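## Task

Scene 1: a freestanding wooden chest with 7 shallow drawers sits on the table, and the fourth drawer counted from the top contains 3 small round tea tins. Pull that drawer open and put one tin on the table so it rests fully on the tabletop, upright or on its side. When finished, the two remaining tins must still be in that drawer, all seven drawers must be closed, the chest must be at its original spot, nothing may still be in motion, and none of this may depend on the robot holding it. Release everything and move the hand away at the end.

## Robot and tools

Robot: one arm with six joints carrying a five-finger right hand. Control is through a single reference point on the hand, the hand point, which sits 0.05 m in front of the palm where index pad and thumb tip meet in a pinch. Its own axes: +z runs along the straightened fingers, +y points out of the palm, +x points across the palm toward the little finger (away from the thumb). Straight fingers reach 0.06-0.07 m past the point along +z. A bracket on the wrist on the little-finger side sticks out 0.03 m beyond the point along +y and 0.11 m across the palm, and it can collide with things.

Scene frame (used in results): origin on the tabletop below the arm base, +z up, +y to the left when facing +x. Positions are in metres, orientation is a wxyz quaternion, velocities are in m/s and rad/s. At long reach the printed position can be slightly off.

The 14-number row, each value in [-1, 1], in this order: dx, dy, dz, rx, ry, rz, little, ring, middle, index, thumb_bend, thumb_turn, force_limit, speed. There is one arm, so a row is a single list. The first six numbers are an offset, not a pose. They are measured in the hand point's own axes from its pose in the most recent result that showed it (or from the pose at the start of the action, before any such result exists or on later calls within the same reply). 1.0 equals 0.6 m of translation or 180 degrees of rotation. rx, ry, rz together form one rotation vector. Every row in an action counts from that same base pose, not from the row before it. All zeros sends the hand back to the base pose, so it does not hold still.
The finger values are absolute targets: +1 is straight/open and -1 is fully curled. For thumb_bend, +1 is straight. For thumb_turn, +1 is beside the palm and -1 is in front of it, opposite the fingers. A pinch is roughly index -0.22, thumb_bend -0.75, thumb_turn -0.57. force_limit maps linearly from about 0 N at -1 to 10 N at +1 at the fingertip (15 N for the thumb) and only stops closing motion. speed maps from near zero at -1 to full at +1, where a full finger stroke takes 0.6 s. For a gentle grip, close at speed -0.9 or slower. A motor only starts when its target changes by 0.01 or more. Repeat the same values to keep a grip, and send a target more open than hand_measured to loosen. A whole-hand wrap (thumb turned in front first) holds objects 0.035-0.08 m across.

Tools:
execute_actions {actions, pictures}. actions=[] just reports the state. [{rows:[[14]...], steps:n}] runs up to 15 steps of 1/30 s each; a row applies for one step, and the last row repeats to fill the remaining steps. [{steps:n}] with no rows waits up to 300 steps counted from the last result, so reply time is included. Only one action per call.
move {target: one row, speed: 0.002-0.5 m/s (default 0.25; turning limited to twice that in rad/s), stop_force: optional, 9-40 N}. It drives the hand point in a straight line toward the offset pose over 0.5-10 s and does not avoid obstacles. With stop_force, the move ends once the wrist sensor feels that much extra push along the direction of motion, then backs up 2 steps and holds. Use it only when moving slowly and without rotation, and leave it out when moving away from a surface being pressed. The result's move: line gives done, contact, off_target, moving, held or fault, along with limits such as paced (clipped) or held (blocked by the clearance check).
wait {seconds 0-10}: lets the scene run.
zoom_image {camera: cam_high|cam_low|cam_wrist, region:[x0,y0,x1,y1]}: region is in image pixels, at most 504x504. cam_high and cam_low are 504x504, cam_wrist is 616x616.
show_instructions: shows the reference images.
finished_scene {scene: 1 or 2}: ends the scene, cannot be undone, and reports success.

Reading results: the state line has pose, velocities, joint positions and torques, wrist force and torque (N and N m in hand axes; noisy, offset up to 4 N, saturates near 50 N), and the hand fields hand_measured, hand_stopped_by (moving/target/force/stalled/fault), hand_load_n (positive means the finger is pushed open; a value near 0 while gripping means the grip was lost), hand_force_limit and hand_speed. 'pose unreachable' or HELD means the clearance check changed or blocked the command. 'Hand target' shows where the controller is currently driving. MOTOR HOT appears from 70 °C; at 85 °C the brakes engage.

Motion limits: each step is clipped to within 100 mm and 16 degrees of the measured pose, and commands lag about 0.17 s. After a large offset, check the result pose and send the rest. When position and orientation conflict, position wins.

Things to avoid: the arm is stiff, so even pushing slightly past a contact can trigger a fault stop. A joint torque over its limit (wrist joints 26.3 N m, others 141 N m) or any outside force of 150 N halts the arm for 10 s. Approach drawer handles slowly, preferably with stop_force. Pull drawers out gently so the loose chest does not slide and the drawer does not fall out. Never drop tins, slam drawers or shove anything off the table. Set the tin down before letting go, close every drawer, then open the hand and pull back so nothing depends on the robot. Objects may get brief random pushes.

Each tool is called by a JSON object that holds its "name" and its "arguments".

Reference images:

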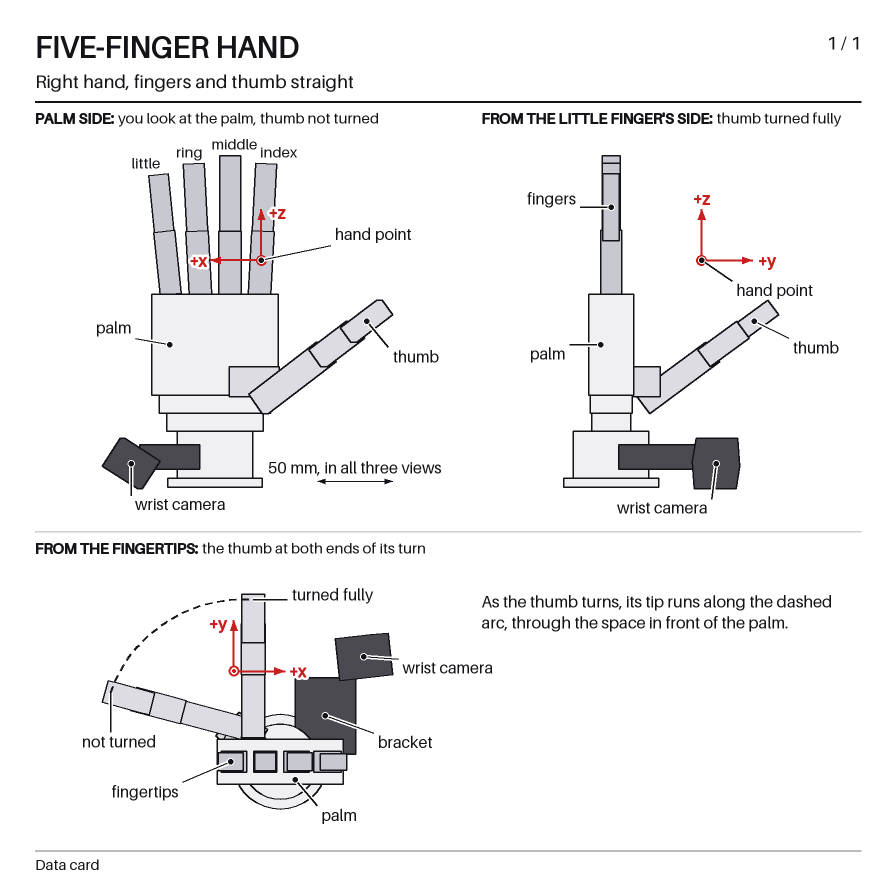

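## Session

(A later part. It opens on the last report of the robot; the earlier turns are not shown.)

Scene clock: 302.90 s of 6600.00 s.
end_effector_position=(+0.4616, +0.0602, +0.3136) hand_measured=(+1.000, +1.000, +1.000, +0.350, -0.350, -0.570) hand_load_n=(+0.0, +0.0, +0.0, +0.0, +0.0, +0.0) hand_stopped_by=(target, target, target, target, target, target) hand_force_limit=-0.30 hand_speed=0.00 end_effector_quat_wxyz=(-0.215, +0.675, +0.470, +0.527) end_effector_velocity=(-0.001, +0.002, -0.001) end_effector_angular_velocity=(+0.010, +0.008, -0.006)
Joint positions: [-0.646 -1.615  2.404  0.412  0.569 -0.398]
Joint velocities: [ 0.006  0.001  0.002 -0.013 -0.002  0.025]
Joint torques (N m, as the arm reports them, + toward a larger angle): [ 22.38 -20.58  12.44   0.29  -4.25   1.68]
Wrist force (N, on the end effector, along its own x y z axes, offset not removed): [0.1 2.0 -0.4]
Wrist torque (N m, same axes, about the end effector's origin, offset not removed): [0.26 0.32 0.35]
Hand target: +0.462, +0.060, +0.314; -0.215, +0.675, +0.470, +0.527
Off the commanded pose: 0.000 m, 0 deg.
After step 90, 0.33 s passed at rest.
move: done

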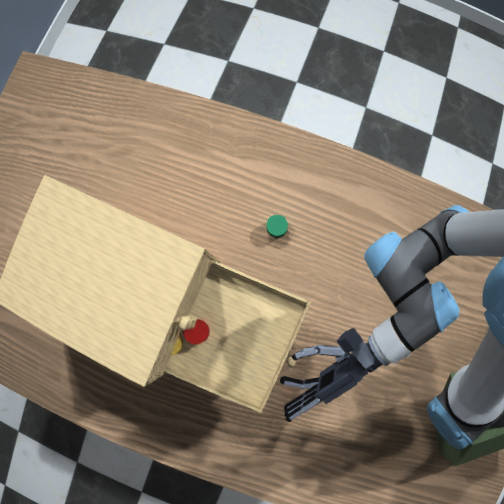

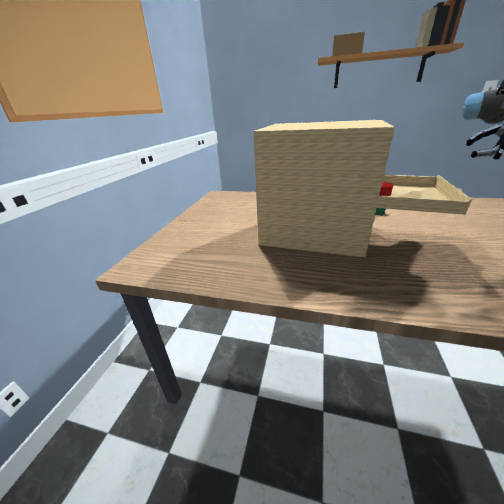

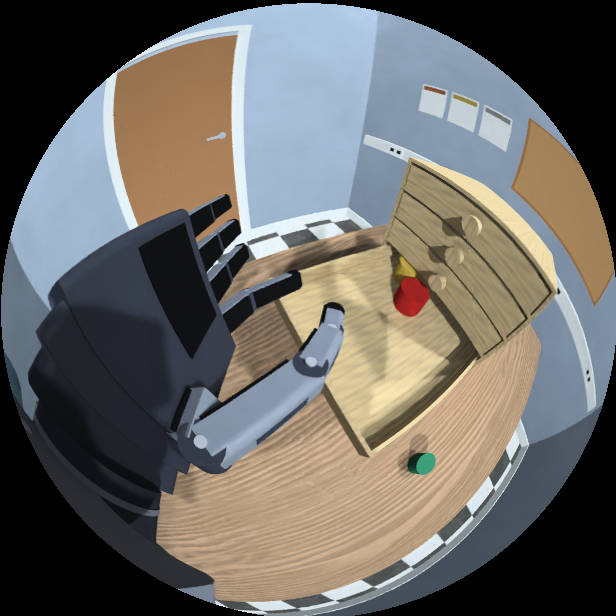

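{"name": "move", "arguments": {"target": [-0.187,-0.085,0.047,0,0,0,1,1,1,0.35,-0.35,-0.57,-0.3,0], "speed": 0.12}}

{"name": "move", "arguments": {"target": [0,0.05,0.03,0,0,0,1,1,1,0.35,-0.35,-0.57,-0.3,0], "speed": 0.03}}

Scene clock: 306.70 s of 6600.00 s.
end_effector_position=(+0.4319, +0.0603, +0.1910) hand_measured=(+1.000, +1.000, +1.000, +0.350, -0.350, -0.570) hand_load_n=(+0.0, +0.0, +0.0, +0.0, +0.0, +0.0) hand_stopped_by=(target, target, target, target, target, target) hand_force_limit=-0.30 hand_speed=0.00 end_effector_quat_wxyz=(-0.215, +0.675, +0.470, +0.527) end_effector_velocity=(-0.000, +0.000, -0.003) end_effector_angular_velocity=(+0.002, -0.002, +0.002)
Joint positions: [-0.867 -1.111  2.449  0.222  0.527 -0.816]
Joint velocities: [-0.003  0.015 -0.004 -0.001 -0.002 -0.012]
Joint torques (N m, as the arm reports them, + toward a larger angle): [ -2.28 -15.04  -5.1    0.14  -3.94  -1.92]
Wrist force (N, on the end effector, along its own x y z axes, offset not removed): [0.5 0.7 -0.2]
Wrist torque (N m, same axes, about the end effector's origin, offset not removed): [0.13 0.34 0.32]
Hand target: +0.432, +0.060, +0.191; -0.215, +0.675, +0.470, +0.527
Off the commanded pose: 0.000 m, 0 deg.
move: done

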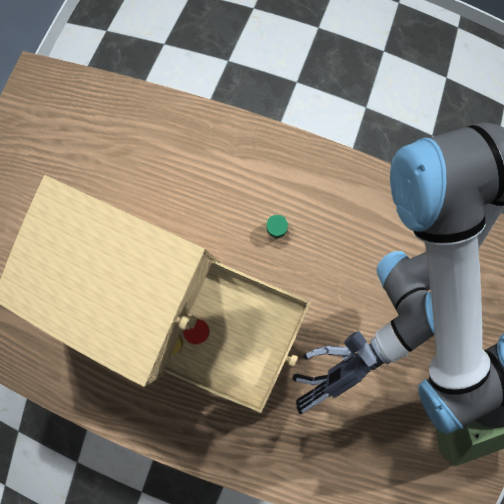

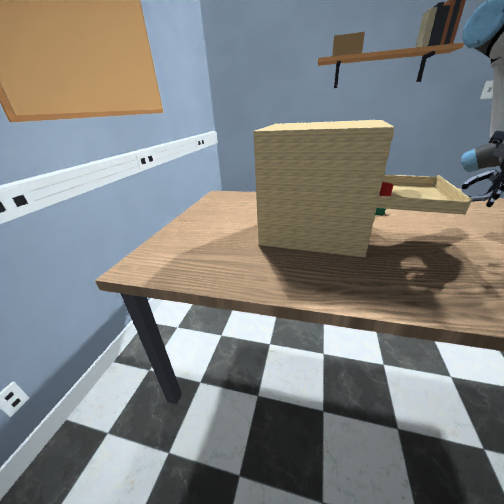

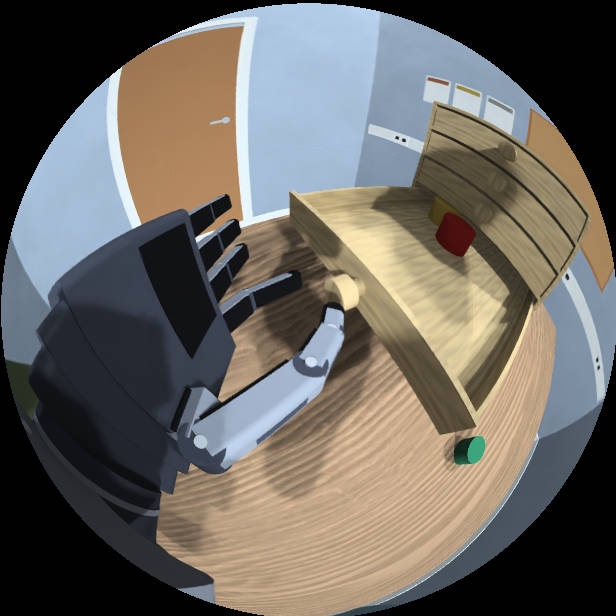

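Scene clock: 308.20 s of 6600.00 s.
end_effector_position=(+0.4665, +0.0604, +0.1908) hand_measured=(+1.000, +1.000, +1.000, +0.350, -0.352, -0.570) hand_load_n=(+0.0, +0.0, +0.0, +0.0, -2.0, +0.0) hand_stopped_by=(target, target, target, target, target, target) hand_force_limit=-0.30 hand_speed=0.00 end_effector_quat_wxyz=(-0.215, +0.675, +0.470, +0.527) end_effector_velocity=(+0.002, +0.001, +0.000) end_effector_angular_velocity=(+0.000, +0.002, -0.000)
Joint positions: [-0.742 -1.175  2.35   0.174  0.541 -0.571]
Joint velocities: [ 0.011 -0.005 -0.005 -0.007  0.003  0.022]
Joint torques (N m, as the arm reports them, + toward a larger angle): [ 24.45 -39.96 -10.55  -0.14   0.72   1.81]
Wrist force (N, on the end effector, along its own x y z axes, offset not removed): [0.3 0.3 -1.1]
Wrist torque (N m, same axes, about the end effector's origin, offset not removed): [0.45 0.34 0.22]
Hand target: +0.467, +0.060, +0.191; -0.215, +0.675, +0.470, +0.527
Off the commanded pose: 0.000 m, 0 deg.
move: done

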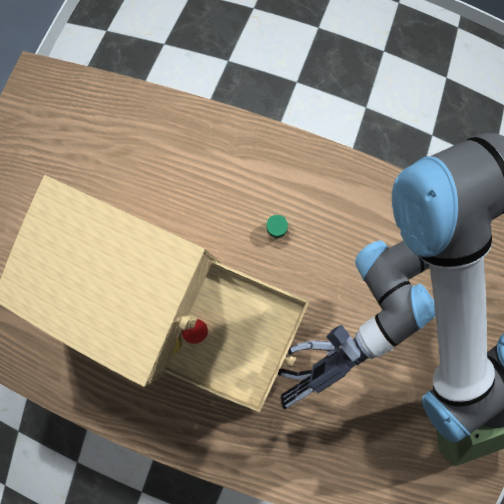

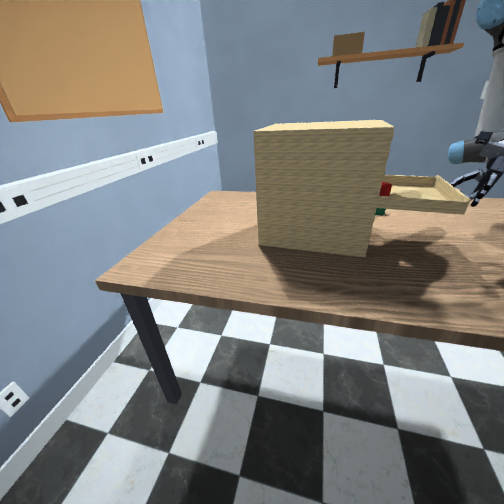

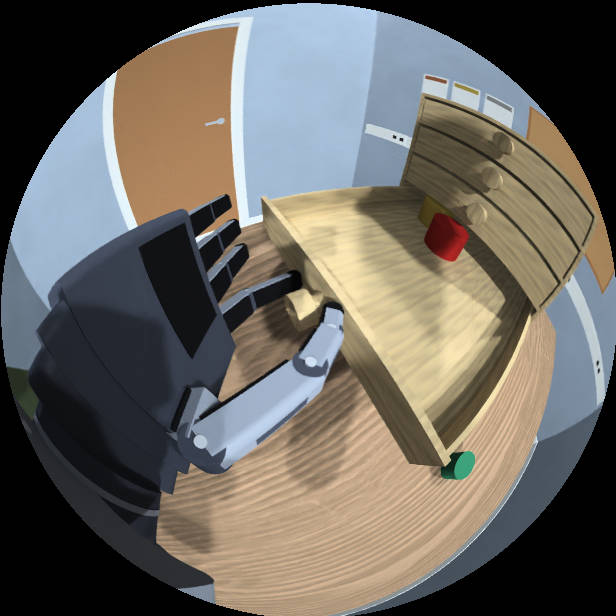

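{"name": "move", "arguments": {"target": [-0.0047,0.2927,0.16,0,0,0,1,1,1,0.35,-0.35,-0.57,-0.3,0], "speed": 0.05, "stop_force": 12}}

{"name": "zoom_image", "arguments": {"camera": "cam_low", "region": [340, 110, 460, 230]}}

Scene clock: 310.97 s of 6600.00 s.
end_effector_position=(+0.5059, +0.0588, +0.1911) hand_measured=(+1.000, +1.000, +1.000, +0.350, -0.350, -0.570) hand_load_n=(+0.0, +0.0, +0.0, +0.0, +0.0, +0.0) hand_stopped_by=(target, target, target, target, target, target) hand_force_limit=-0.30 hand_speed=0.00 end_effector_quat_wxyz=(-0.215, +0.674, +0.471, +0.527) end_effector_velocity=(-0.003, +0.001, -0.000) end_effector_angular_velocity=(+0.002, +0.001, +0.002)
Joint positions: [-0.641 -1.198  2.24   0.153  0.57  -0.391]
Joint velocities: [-0.005  0.003  0.007  0.002 -0.002 -0.011]
Joint torques (N m, as the arm reports them, + toward a larger angle): [  1.36 -17.53  16.32   4.61  -4.31  -1.79]
Wrist force (N, on the end effector, along its own x y z axes, offset not removed): [2.4 -0.6 -0.7]
Wrist torque (N m, same axes, about the end effector's origin, offset not removed): [-0.07 0.08 0.43]
Hand target: +0.506, +0.059, +0.191; -0.215, +0.674, +0.471, +0.527
Off the commanded pose: 0.161 m, 0 deg.
move: contact

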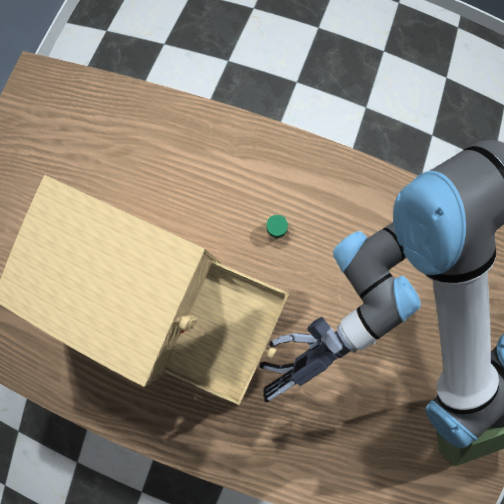

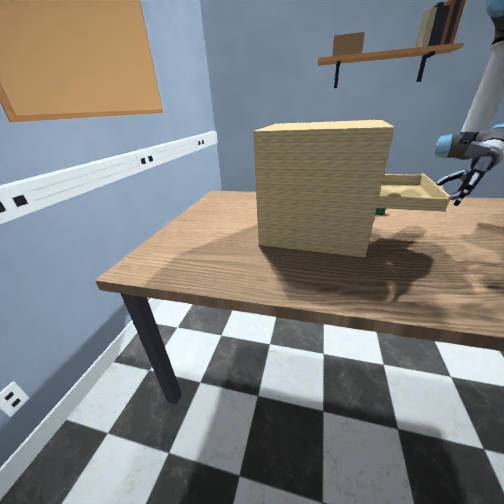

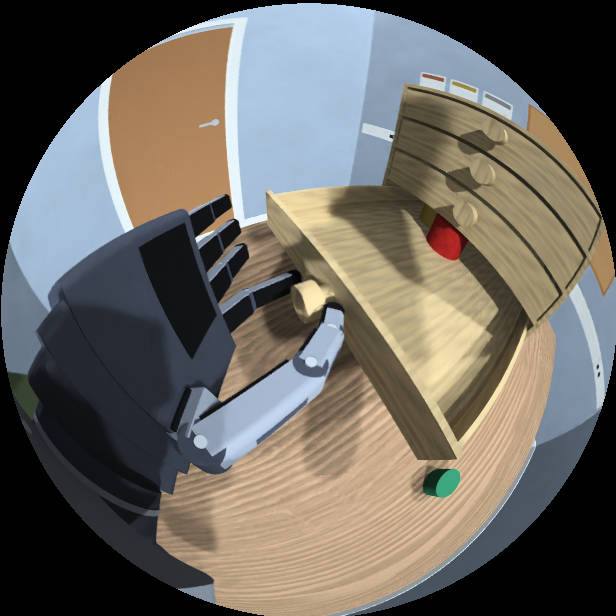

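Region (340, 110, 460, 230) of cam_low's 504x504 image, scaled by 4.200, with more detail than that image has.

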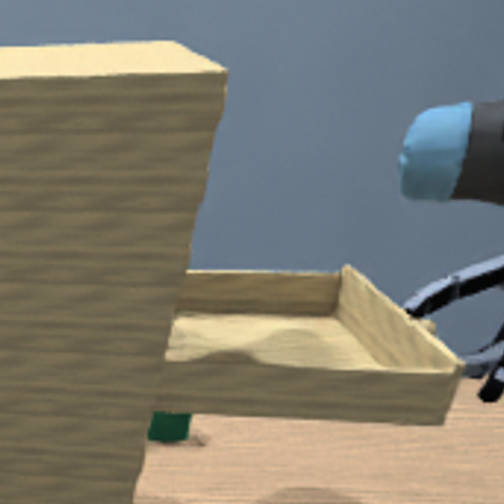

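{"name": "move", "arguments": {"target": [-0.001,0.0445,0.024,0,0,0,1,1,1,0.35,-0.35,-0.57,-0.3,0], "speed": 0.015, "stop_force": 10}}

Scene clock: 314.70 s of 6600.00 s.
end_effector_position=(+0.5359, +0.0575, +0.1911) hand_measured=(+1.000, +1.000, +1.000, +0.350, -0.350, -0.570) hand_load_n=(+0.0, +0.0, +0.0, +0.0, -0.5, +0.5) hand_stopped_by=(target, target, target, target, target, target) hand_force_limit=-0.30 hand_speed=0.00 end_effector_quat_wxyz=(-0.215, +0.674, +0.471, +0.527) end_effector_velocity=(+0.002, +0.000, +0.000) end_effector_angular_velocity=(+0.001, +0.001, +0.000)
Joint positions: [-0.582 -1.196  2.155  0.152  0.594 -0.291]
Joint velocities: [ 0.005  0.001 -0.006  0.     0.002  0.008]
Joint torques (N m, as the arm reports them, + toward a larger angle): [ 27.28 -18.74 -15.44   4.21   1.12   1.57]
Wrist force (N, on the end effector, along its own x y z axes, offset not removed): [-0.2 0.9 1.2]
Wrist torque (N m, same axes, about the end effector's origin, offset not removed): [0.19 0.51 0.13]
Hand target: +0.536, +0.057, +0.191; -0.215, +0.674, +0.471, +0.527
Off the commanded pose: 0.000 m, 0 deg.
move: done

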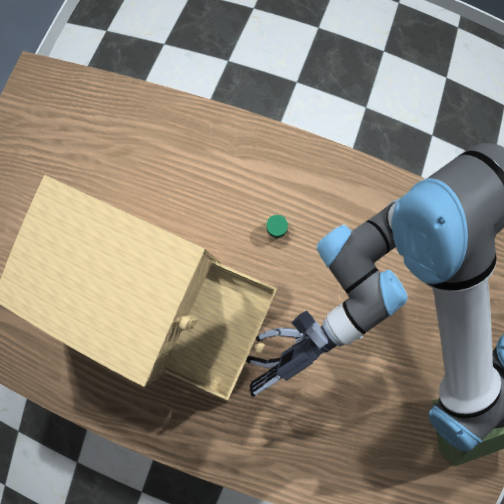

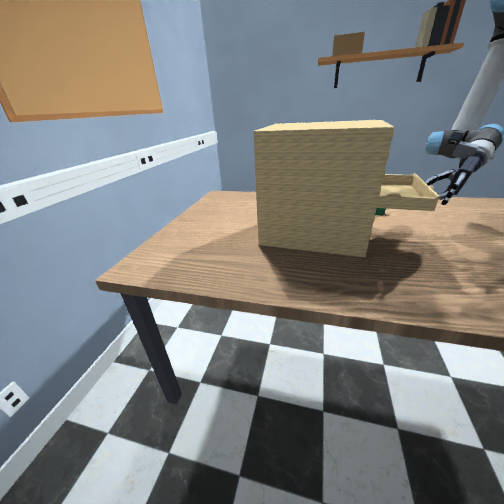

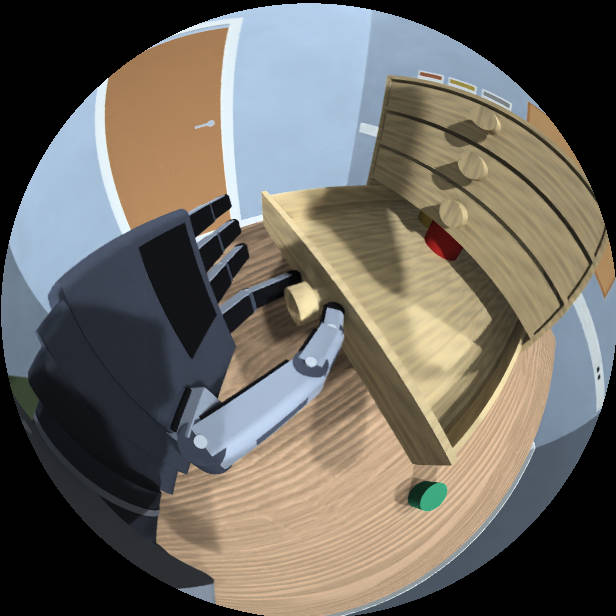

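{"name": "move", "arguments": {"target": [-0.003,0.19,0.104,0,0,0,1,1,1,0.35,-0.35,-0.57,-0.3,0], "speed": 0.03, "stop_force": 12}}

Scene clock: 320.10 s of 6600.00 s.
end_effector_position=(+0.6655, +0.0528, +0.1911) hand_measured=(+1.000, +1.000, +1.000, +0.350, -0.350, -0.570) hand_load_n=(+0.0, +0.0, +0.0, +0.0, -1.0, -0.5) hand_stopped_by=(target, target, target, target, target, target) hand_force_limit=-0.30 hand_speed=0.00 end_effector_quat_wxyz=(-0.215, +0.674, +0.471, +0.527) end_effector_velocity=(+0.001, +0.001, -0.000) end_effector_angular_velocity=(+0.001, +0.003, +0.001)
Joint positions: [-0.413 -1.092  1.771  0.24   0.684 -0.051]
Joint velocities: [ 0.002  0.003 -0.006  0.003  0.001  0.003]
Joint torques (N m, as the arm reports them, + toward a larger angle): [ 30.74 -26.48 -22.03   4.17   1.56   1.69]
Wrist force (N, on the end effector, along its own x y z axes, offset not removed): [4.9 -1.1 -0.3]
Wrist torque (N m, same axes, about the end effector's origin, offset not removed): [0.11 -0.42 0.44]
Hand target: +0.666, +0.053, +0.191; -0.215, +0.674, +0.471, +0.527
Off the commanded pose: 0.000 m, 0 deg.
move: done

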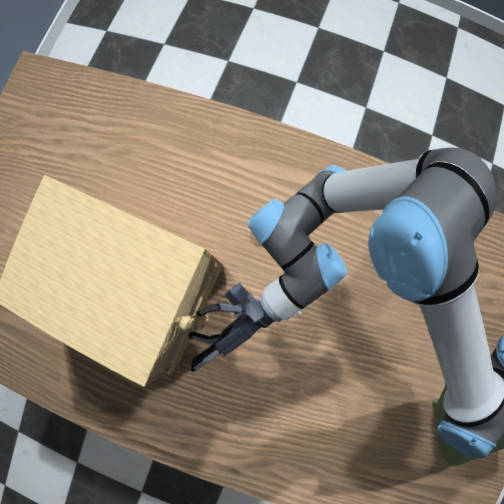

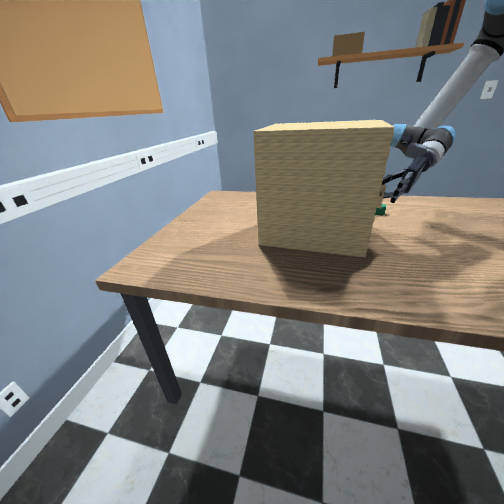

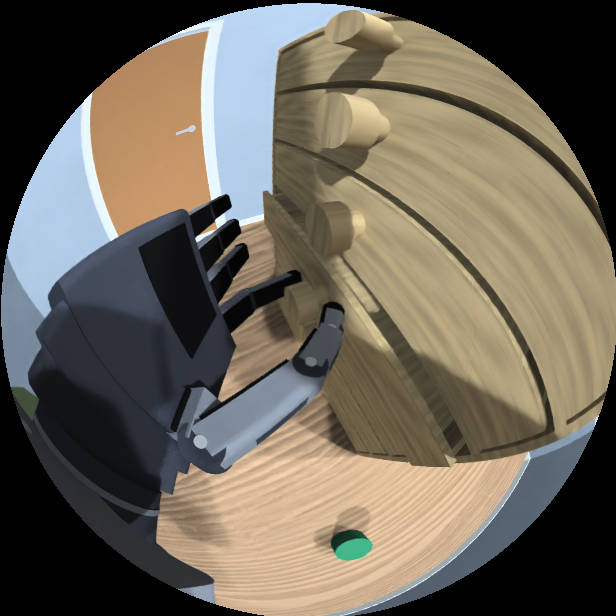

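{"name": "move", "arguments": {"target": [0,0.0187,0.011,0,0,0,1,1,1,0.35,-0.35,-0.57,-0.3,0], "speed": 0.006, "stop_force": 9}}

{"name": "zoom_image", "arguments": {"camera": "cam_wrist", "region": [250, 150, 550, 480]}}

{"name": "zoom_image", "arguments": {"camera": "cam_high", "region": [130, 220, 330, 420]}}

Scene clock: 323.97 s of 6600.00 s.
end_effector_position=(+0.6783, +0.0527, +0.1911) hand_measured=(+1.000, +1.000, +1.000, +0.350, -0.352, -0.570) hand_load_n=(+0.0, +0.0, +0.0, +0.0, -2.5, -1.0) hand_stopped_by=(target, target, target, target, target, target) hand_force_limit=-0.30 hand_speed=0.00 end_effector_quat_wxyz=(-0.215, +0.674, +0.471, +0.527) end_effector_velocity=(+0.001, -0.000, -0.000) end_effector_angular_velocity=(-0.000, -0.000, -0.001)
Joint positions: [-0.401 -1.076  1.73   0.253  0.692 -0.036]
Joint velocities: [ 0.001  0.002 -0.005  0.001  0.001  0.002]
Joint torques (N m, as the arm reports them, + toward a larger angle): [ 28.65 -26.84 -23.33   3.46   1.21   1.84]
Wrist force (N, on the end effector, along its own x y z axes, offset not removed): [3.1 -2.9 -4.4]
Wrist torque (N m, same axes, about the end effector's origin, offset not removed): [0.00 0.04 0.32]
Hand target: +0.679, +0.053, +0.191; -0.215, +0.674, +0.471, +0.527
Off the commanded pose: 0.000 m, 0 deg.
move: done

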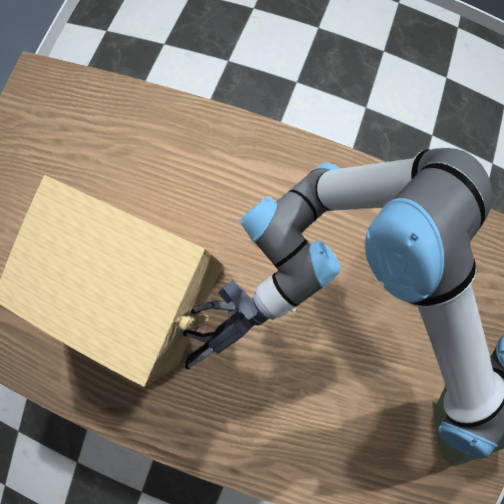

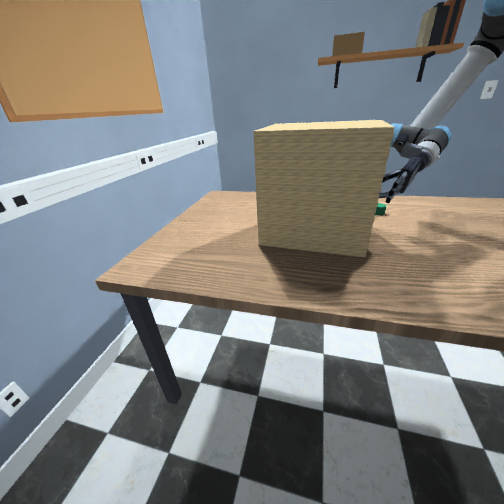

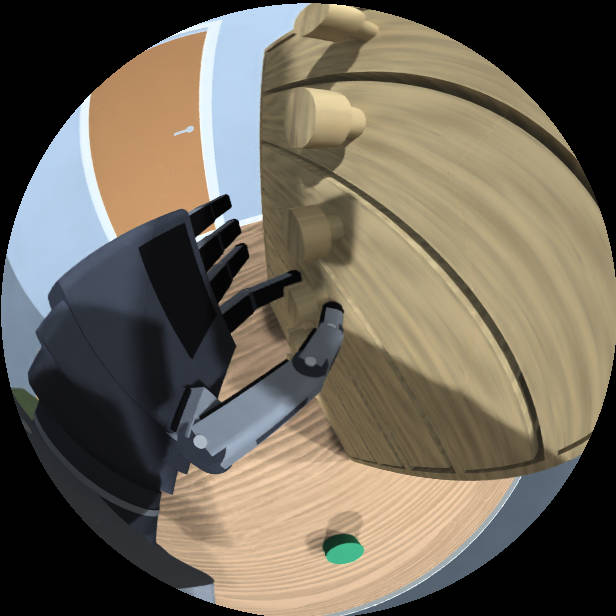

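Region (250, 150, 550, 480) of cam_wrist's 616x616 image, scaled by 1.527, with more detail than that image has; it fills the left 458 columns of this view, and the rest is white.

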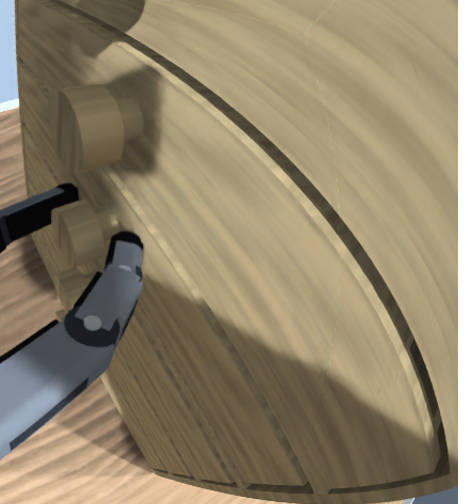

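Region (130, 220, 330, 420) of cam_high's 504x504 image, scaled by 2.520, with more detail than that image has.

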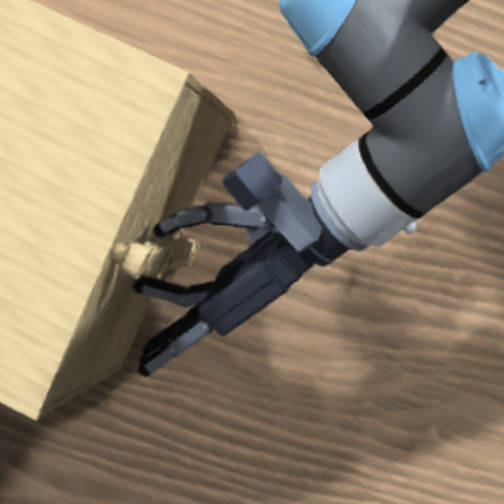

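{"name": "move", "arguments": {"target": [0,-0.144,-0.085,0,0,0,1,1,1,0.35,-0.35,-0.57,-0.3,0], "speed": 0.12}}

{"name": "zoom_image", "arguments": {"camera": "cam_wrist", "region": [300, 150, 600, 470]}}

{"name": "zoom_image", "arguments": {"camera": "cam_high", "region": [150, 230, 250, 330]}}

Scene clock: 327.20 s of 6600.00 s.
end_effector_position=(+0.5783, +0.0529, +0.1911) hand_measured=(+1.000, +1.000, +1.000, +0.350, -0.350, -0.570) hand_load_n=(+0.0, +0.0, +0.0, +0.0, +0.0, +0.0) hand_stopped_by=(target, target, target, target, target, target) hand_force_limit=-0.30 hand_speed=0.00 end_effector_quat_wxyz=(-0.215, +0.674, +0.471, +0.527) end_effector_velocity=(-0.002, -0.001, +0.000) end_effector_angular_velocity=(-0.001, -0.003, -0.000)
Joint positions: [-0.521 -1.175  2.033  0.178  0.624 -0.198]
Joint velocities: [-0.005 -0.001  0.005  0.    -0.003 -0.008]
Joint torques (N m, as the arm reports them, + toward a larger angle): [  2.12 -45.04  12.52   3.74  -4.07  -1.82]
Wrist force (N, on the end effector, along its own x y z axes, offset not removed): [-0.2 2.9 0.5]
Wrist torque (N m, same axes, about the end effector's origin, offset not removed): [0.40 0.21 0.25]
Hand target: +0.578, +0.053, +0.191; -0.215, +0.674, +0.471, +0.527
Off the commanded pose: 0.000 m, 0 deg.
move: done

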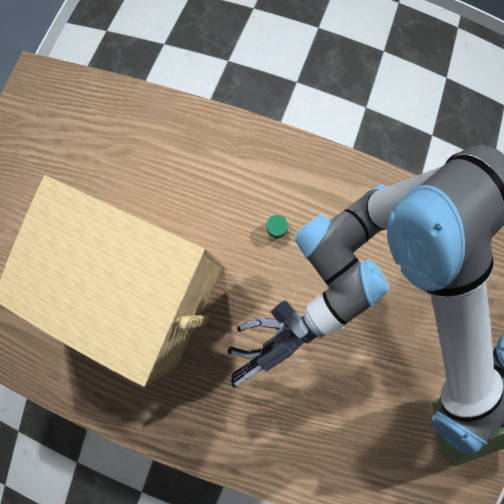

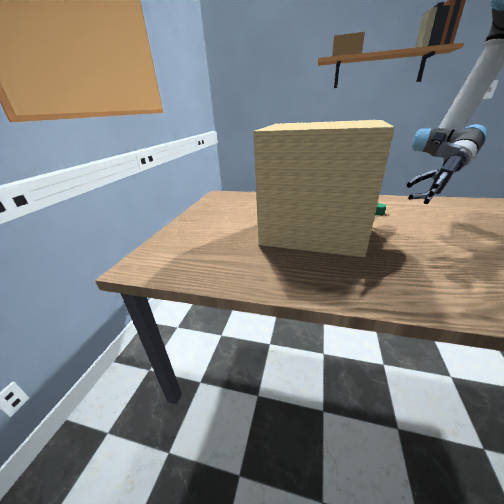

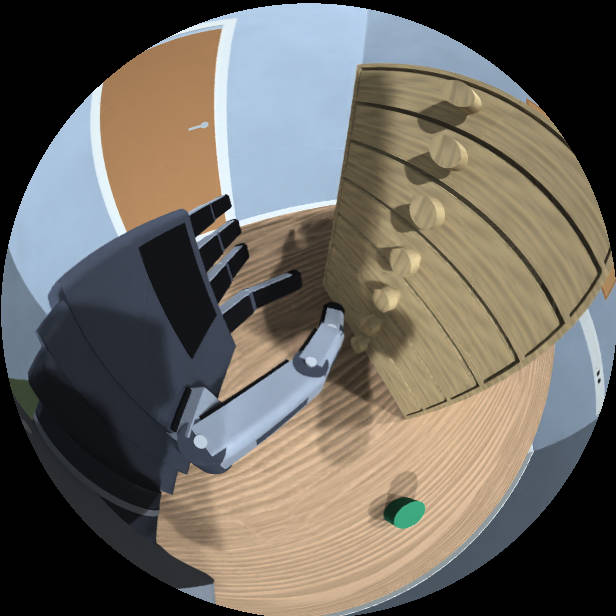

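Region (300, 150, 600, 470) of cam_wrist's 616x616 image, scaled by 1.575, with more detail than that image has; it fills the left 472 columns of this view, and the rest is white.

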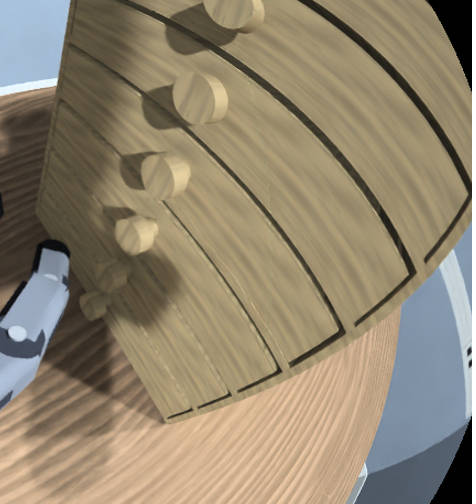

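Region (150, 230, 250, 330) of cam_high's 504x504 image, scaled by 5.040, with more detail than that image has.

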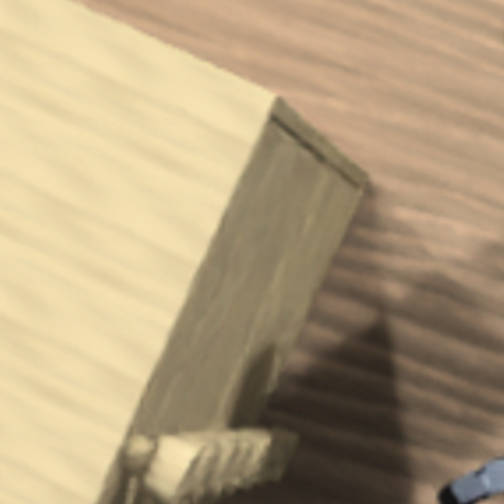

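Drawer is flush, the tin is standing on the table, and the hand is clear.

{"name": "finished_scene", "arguments": {"scene": 1}}

The scene is finished: the task was done.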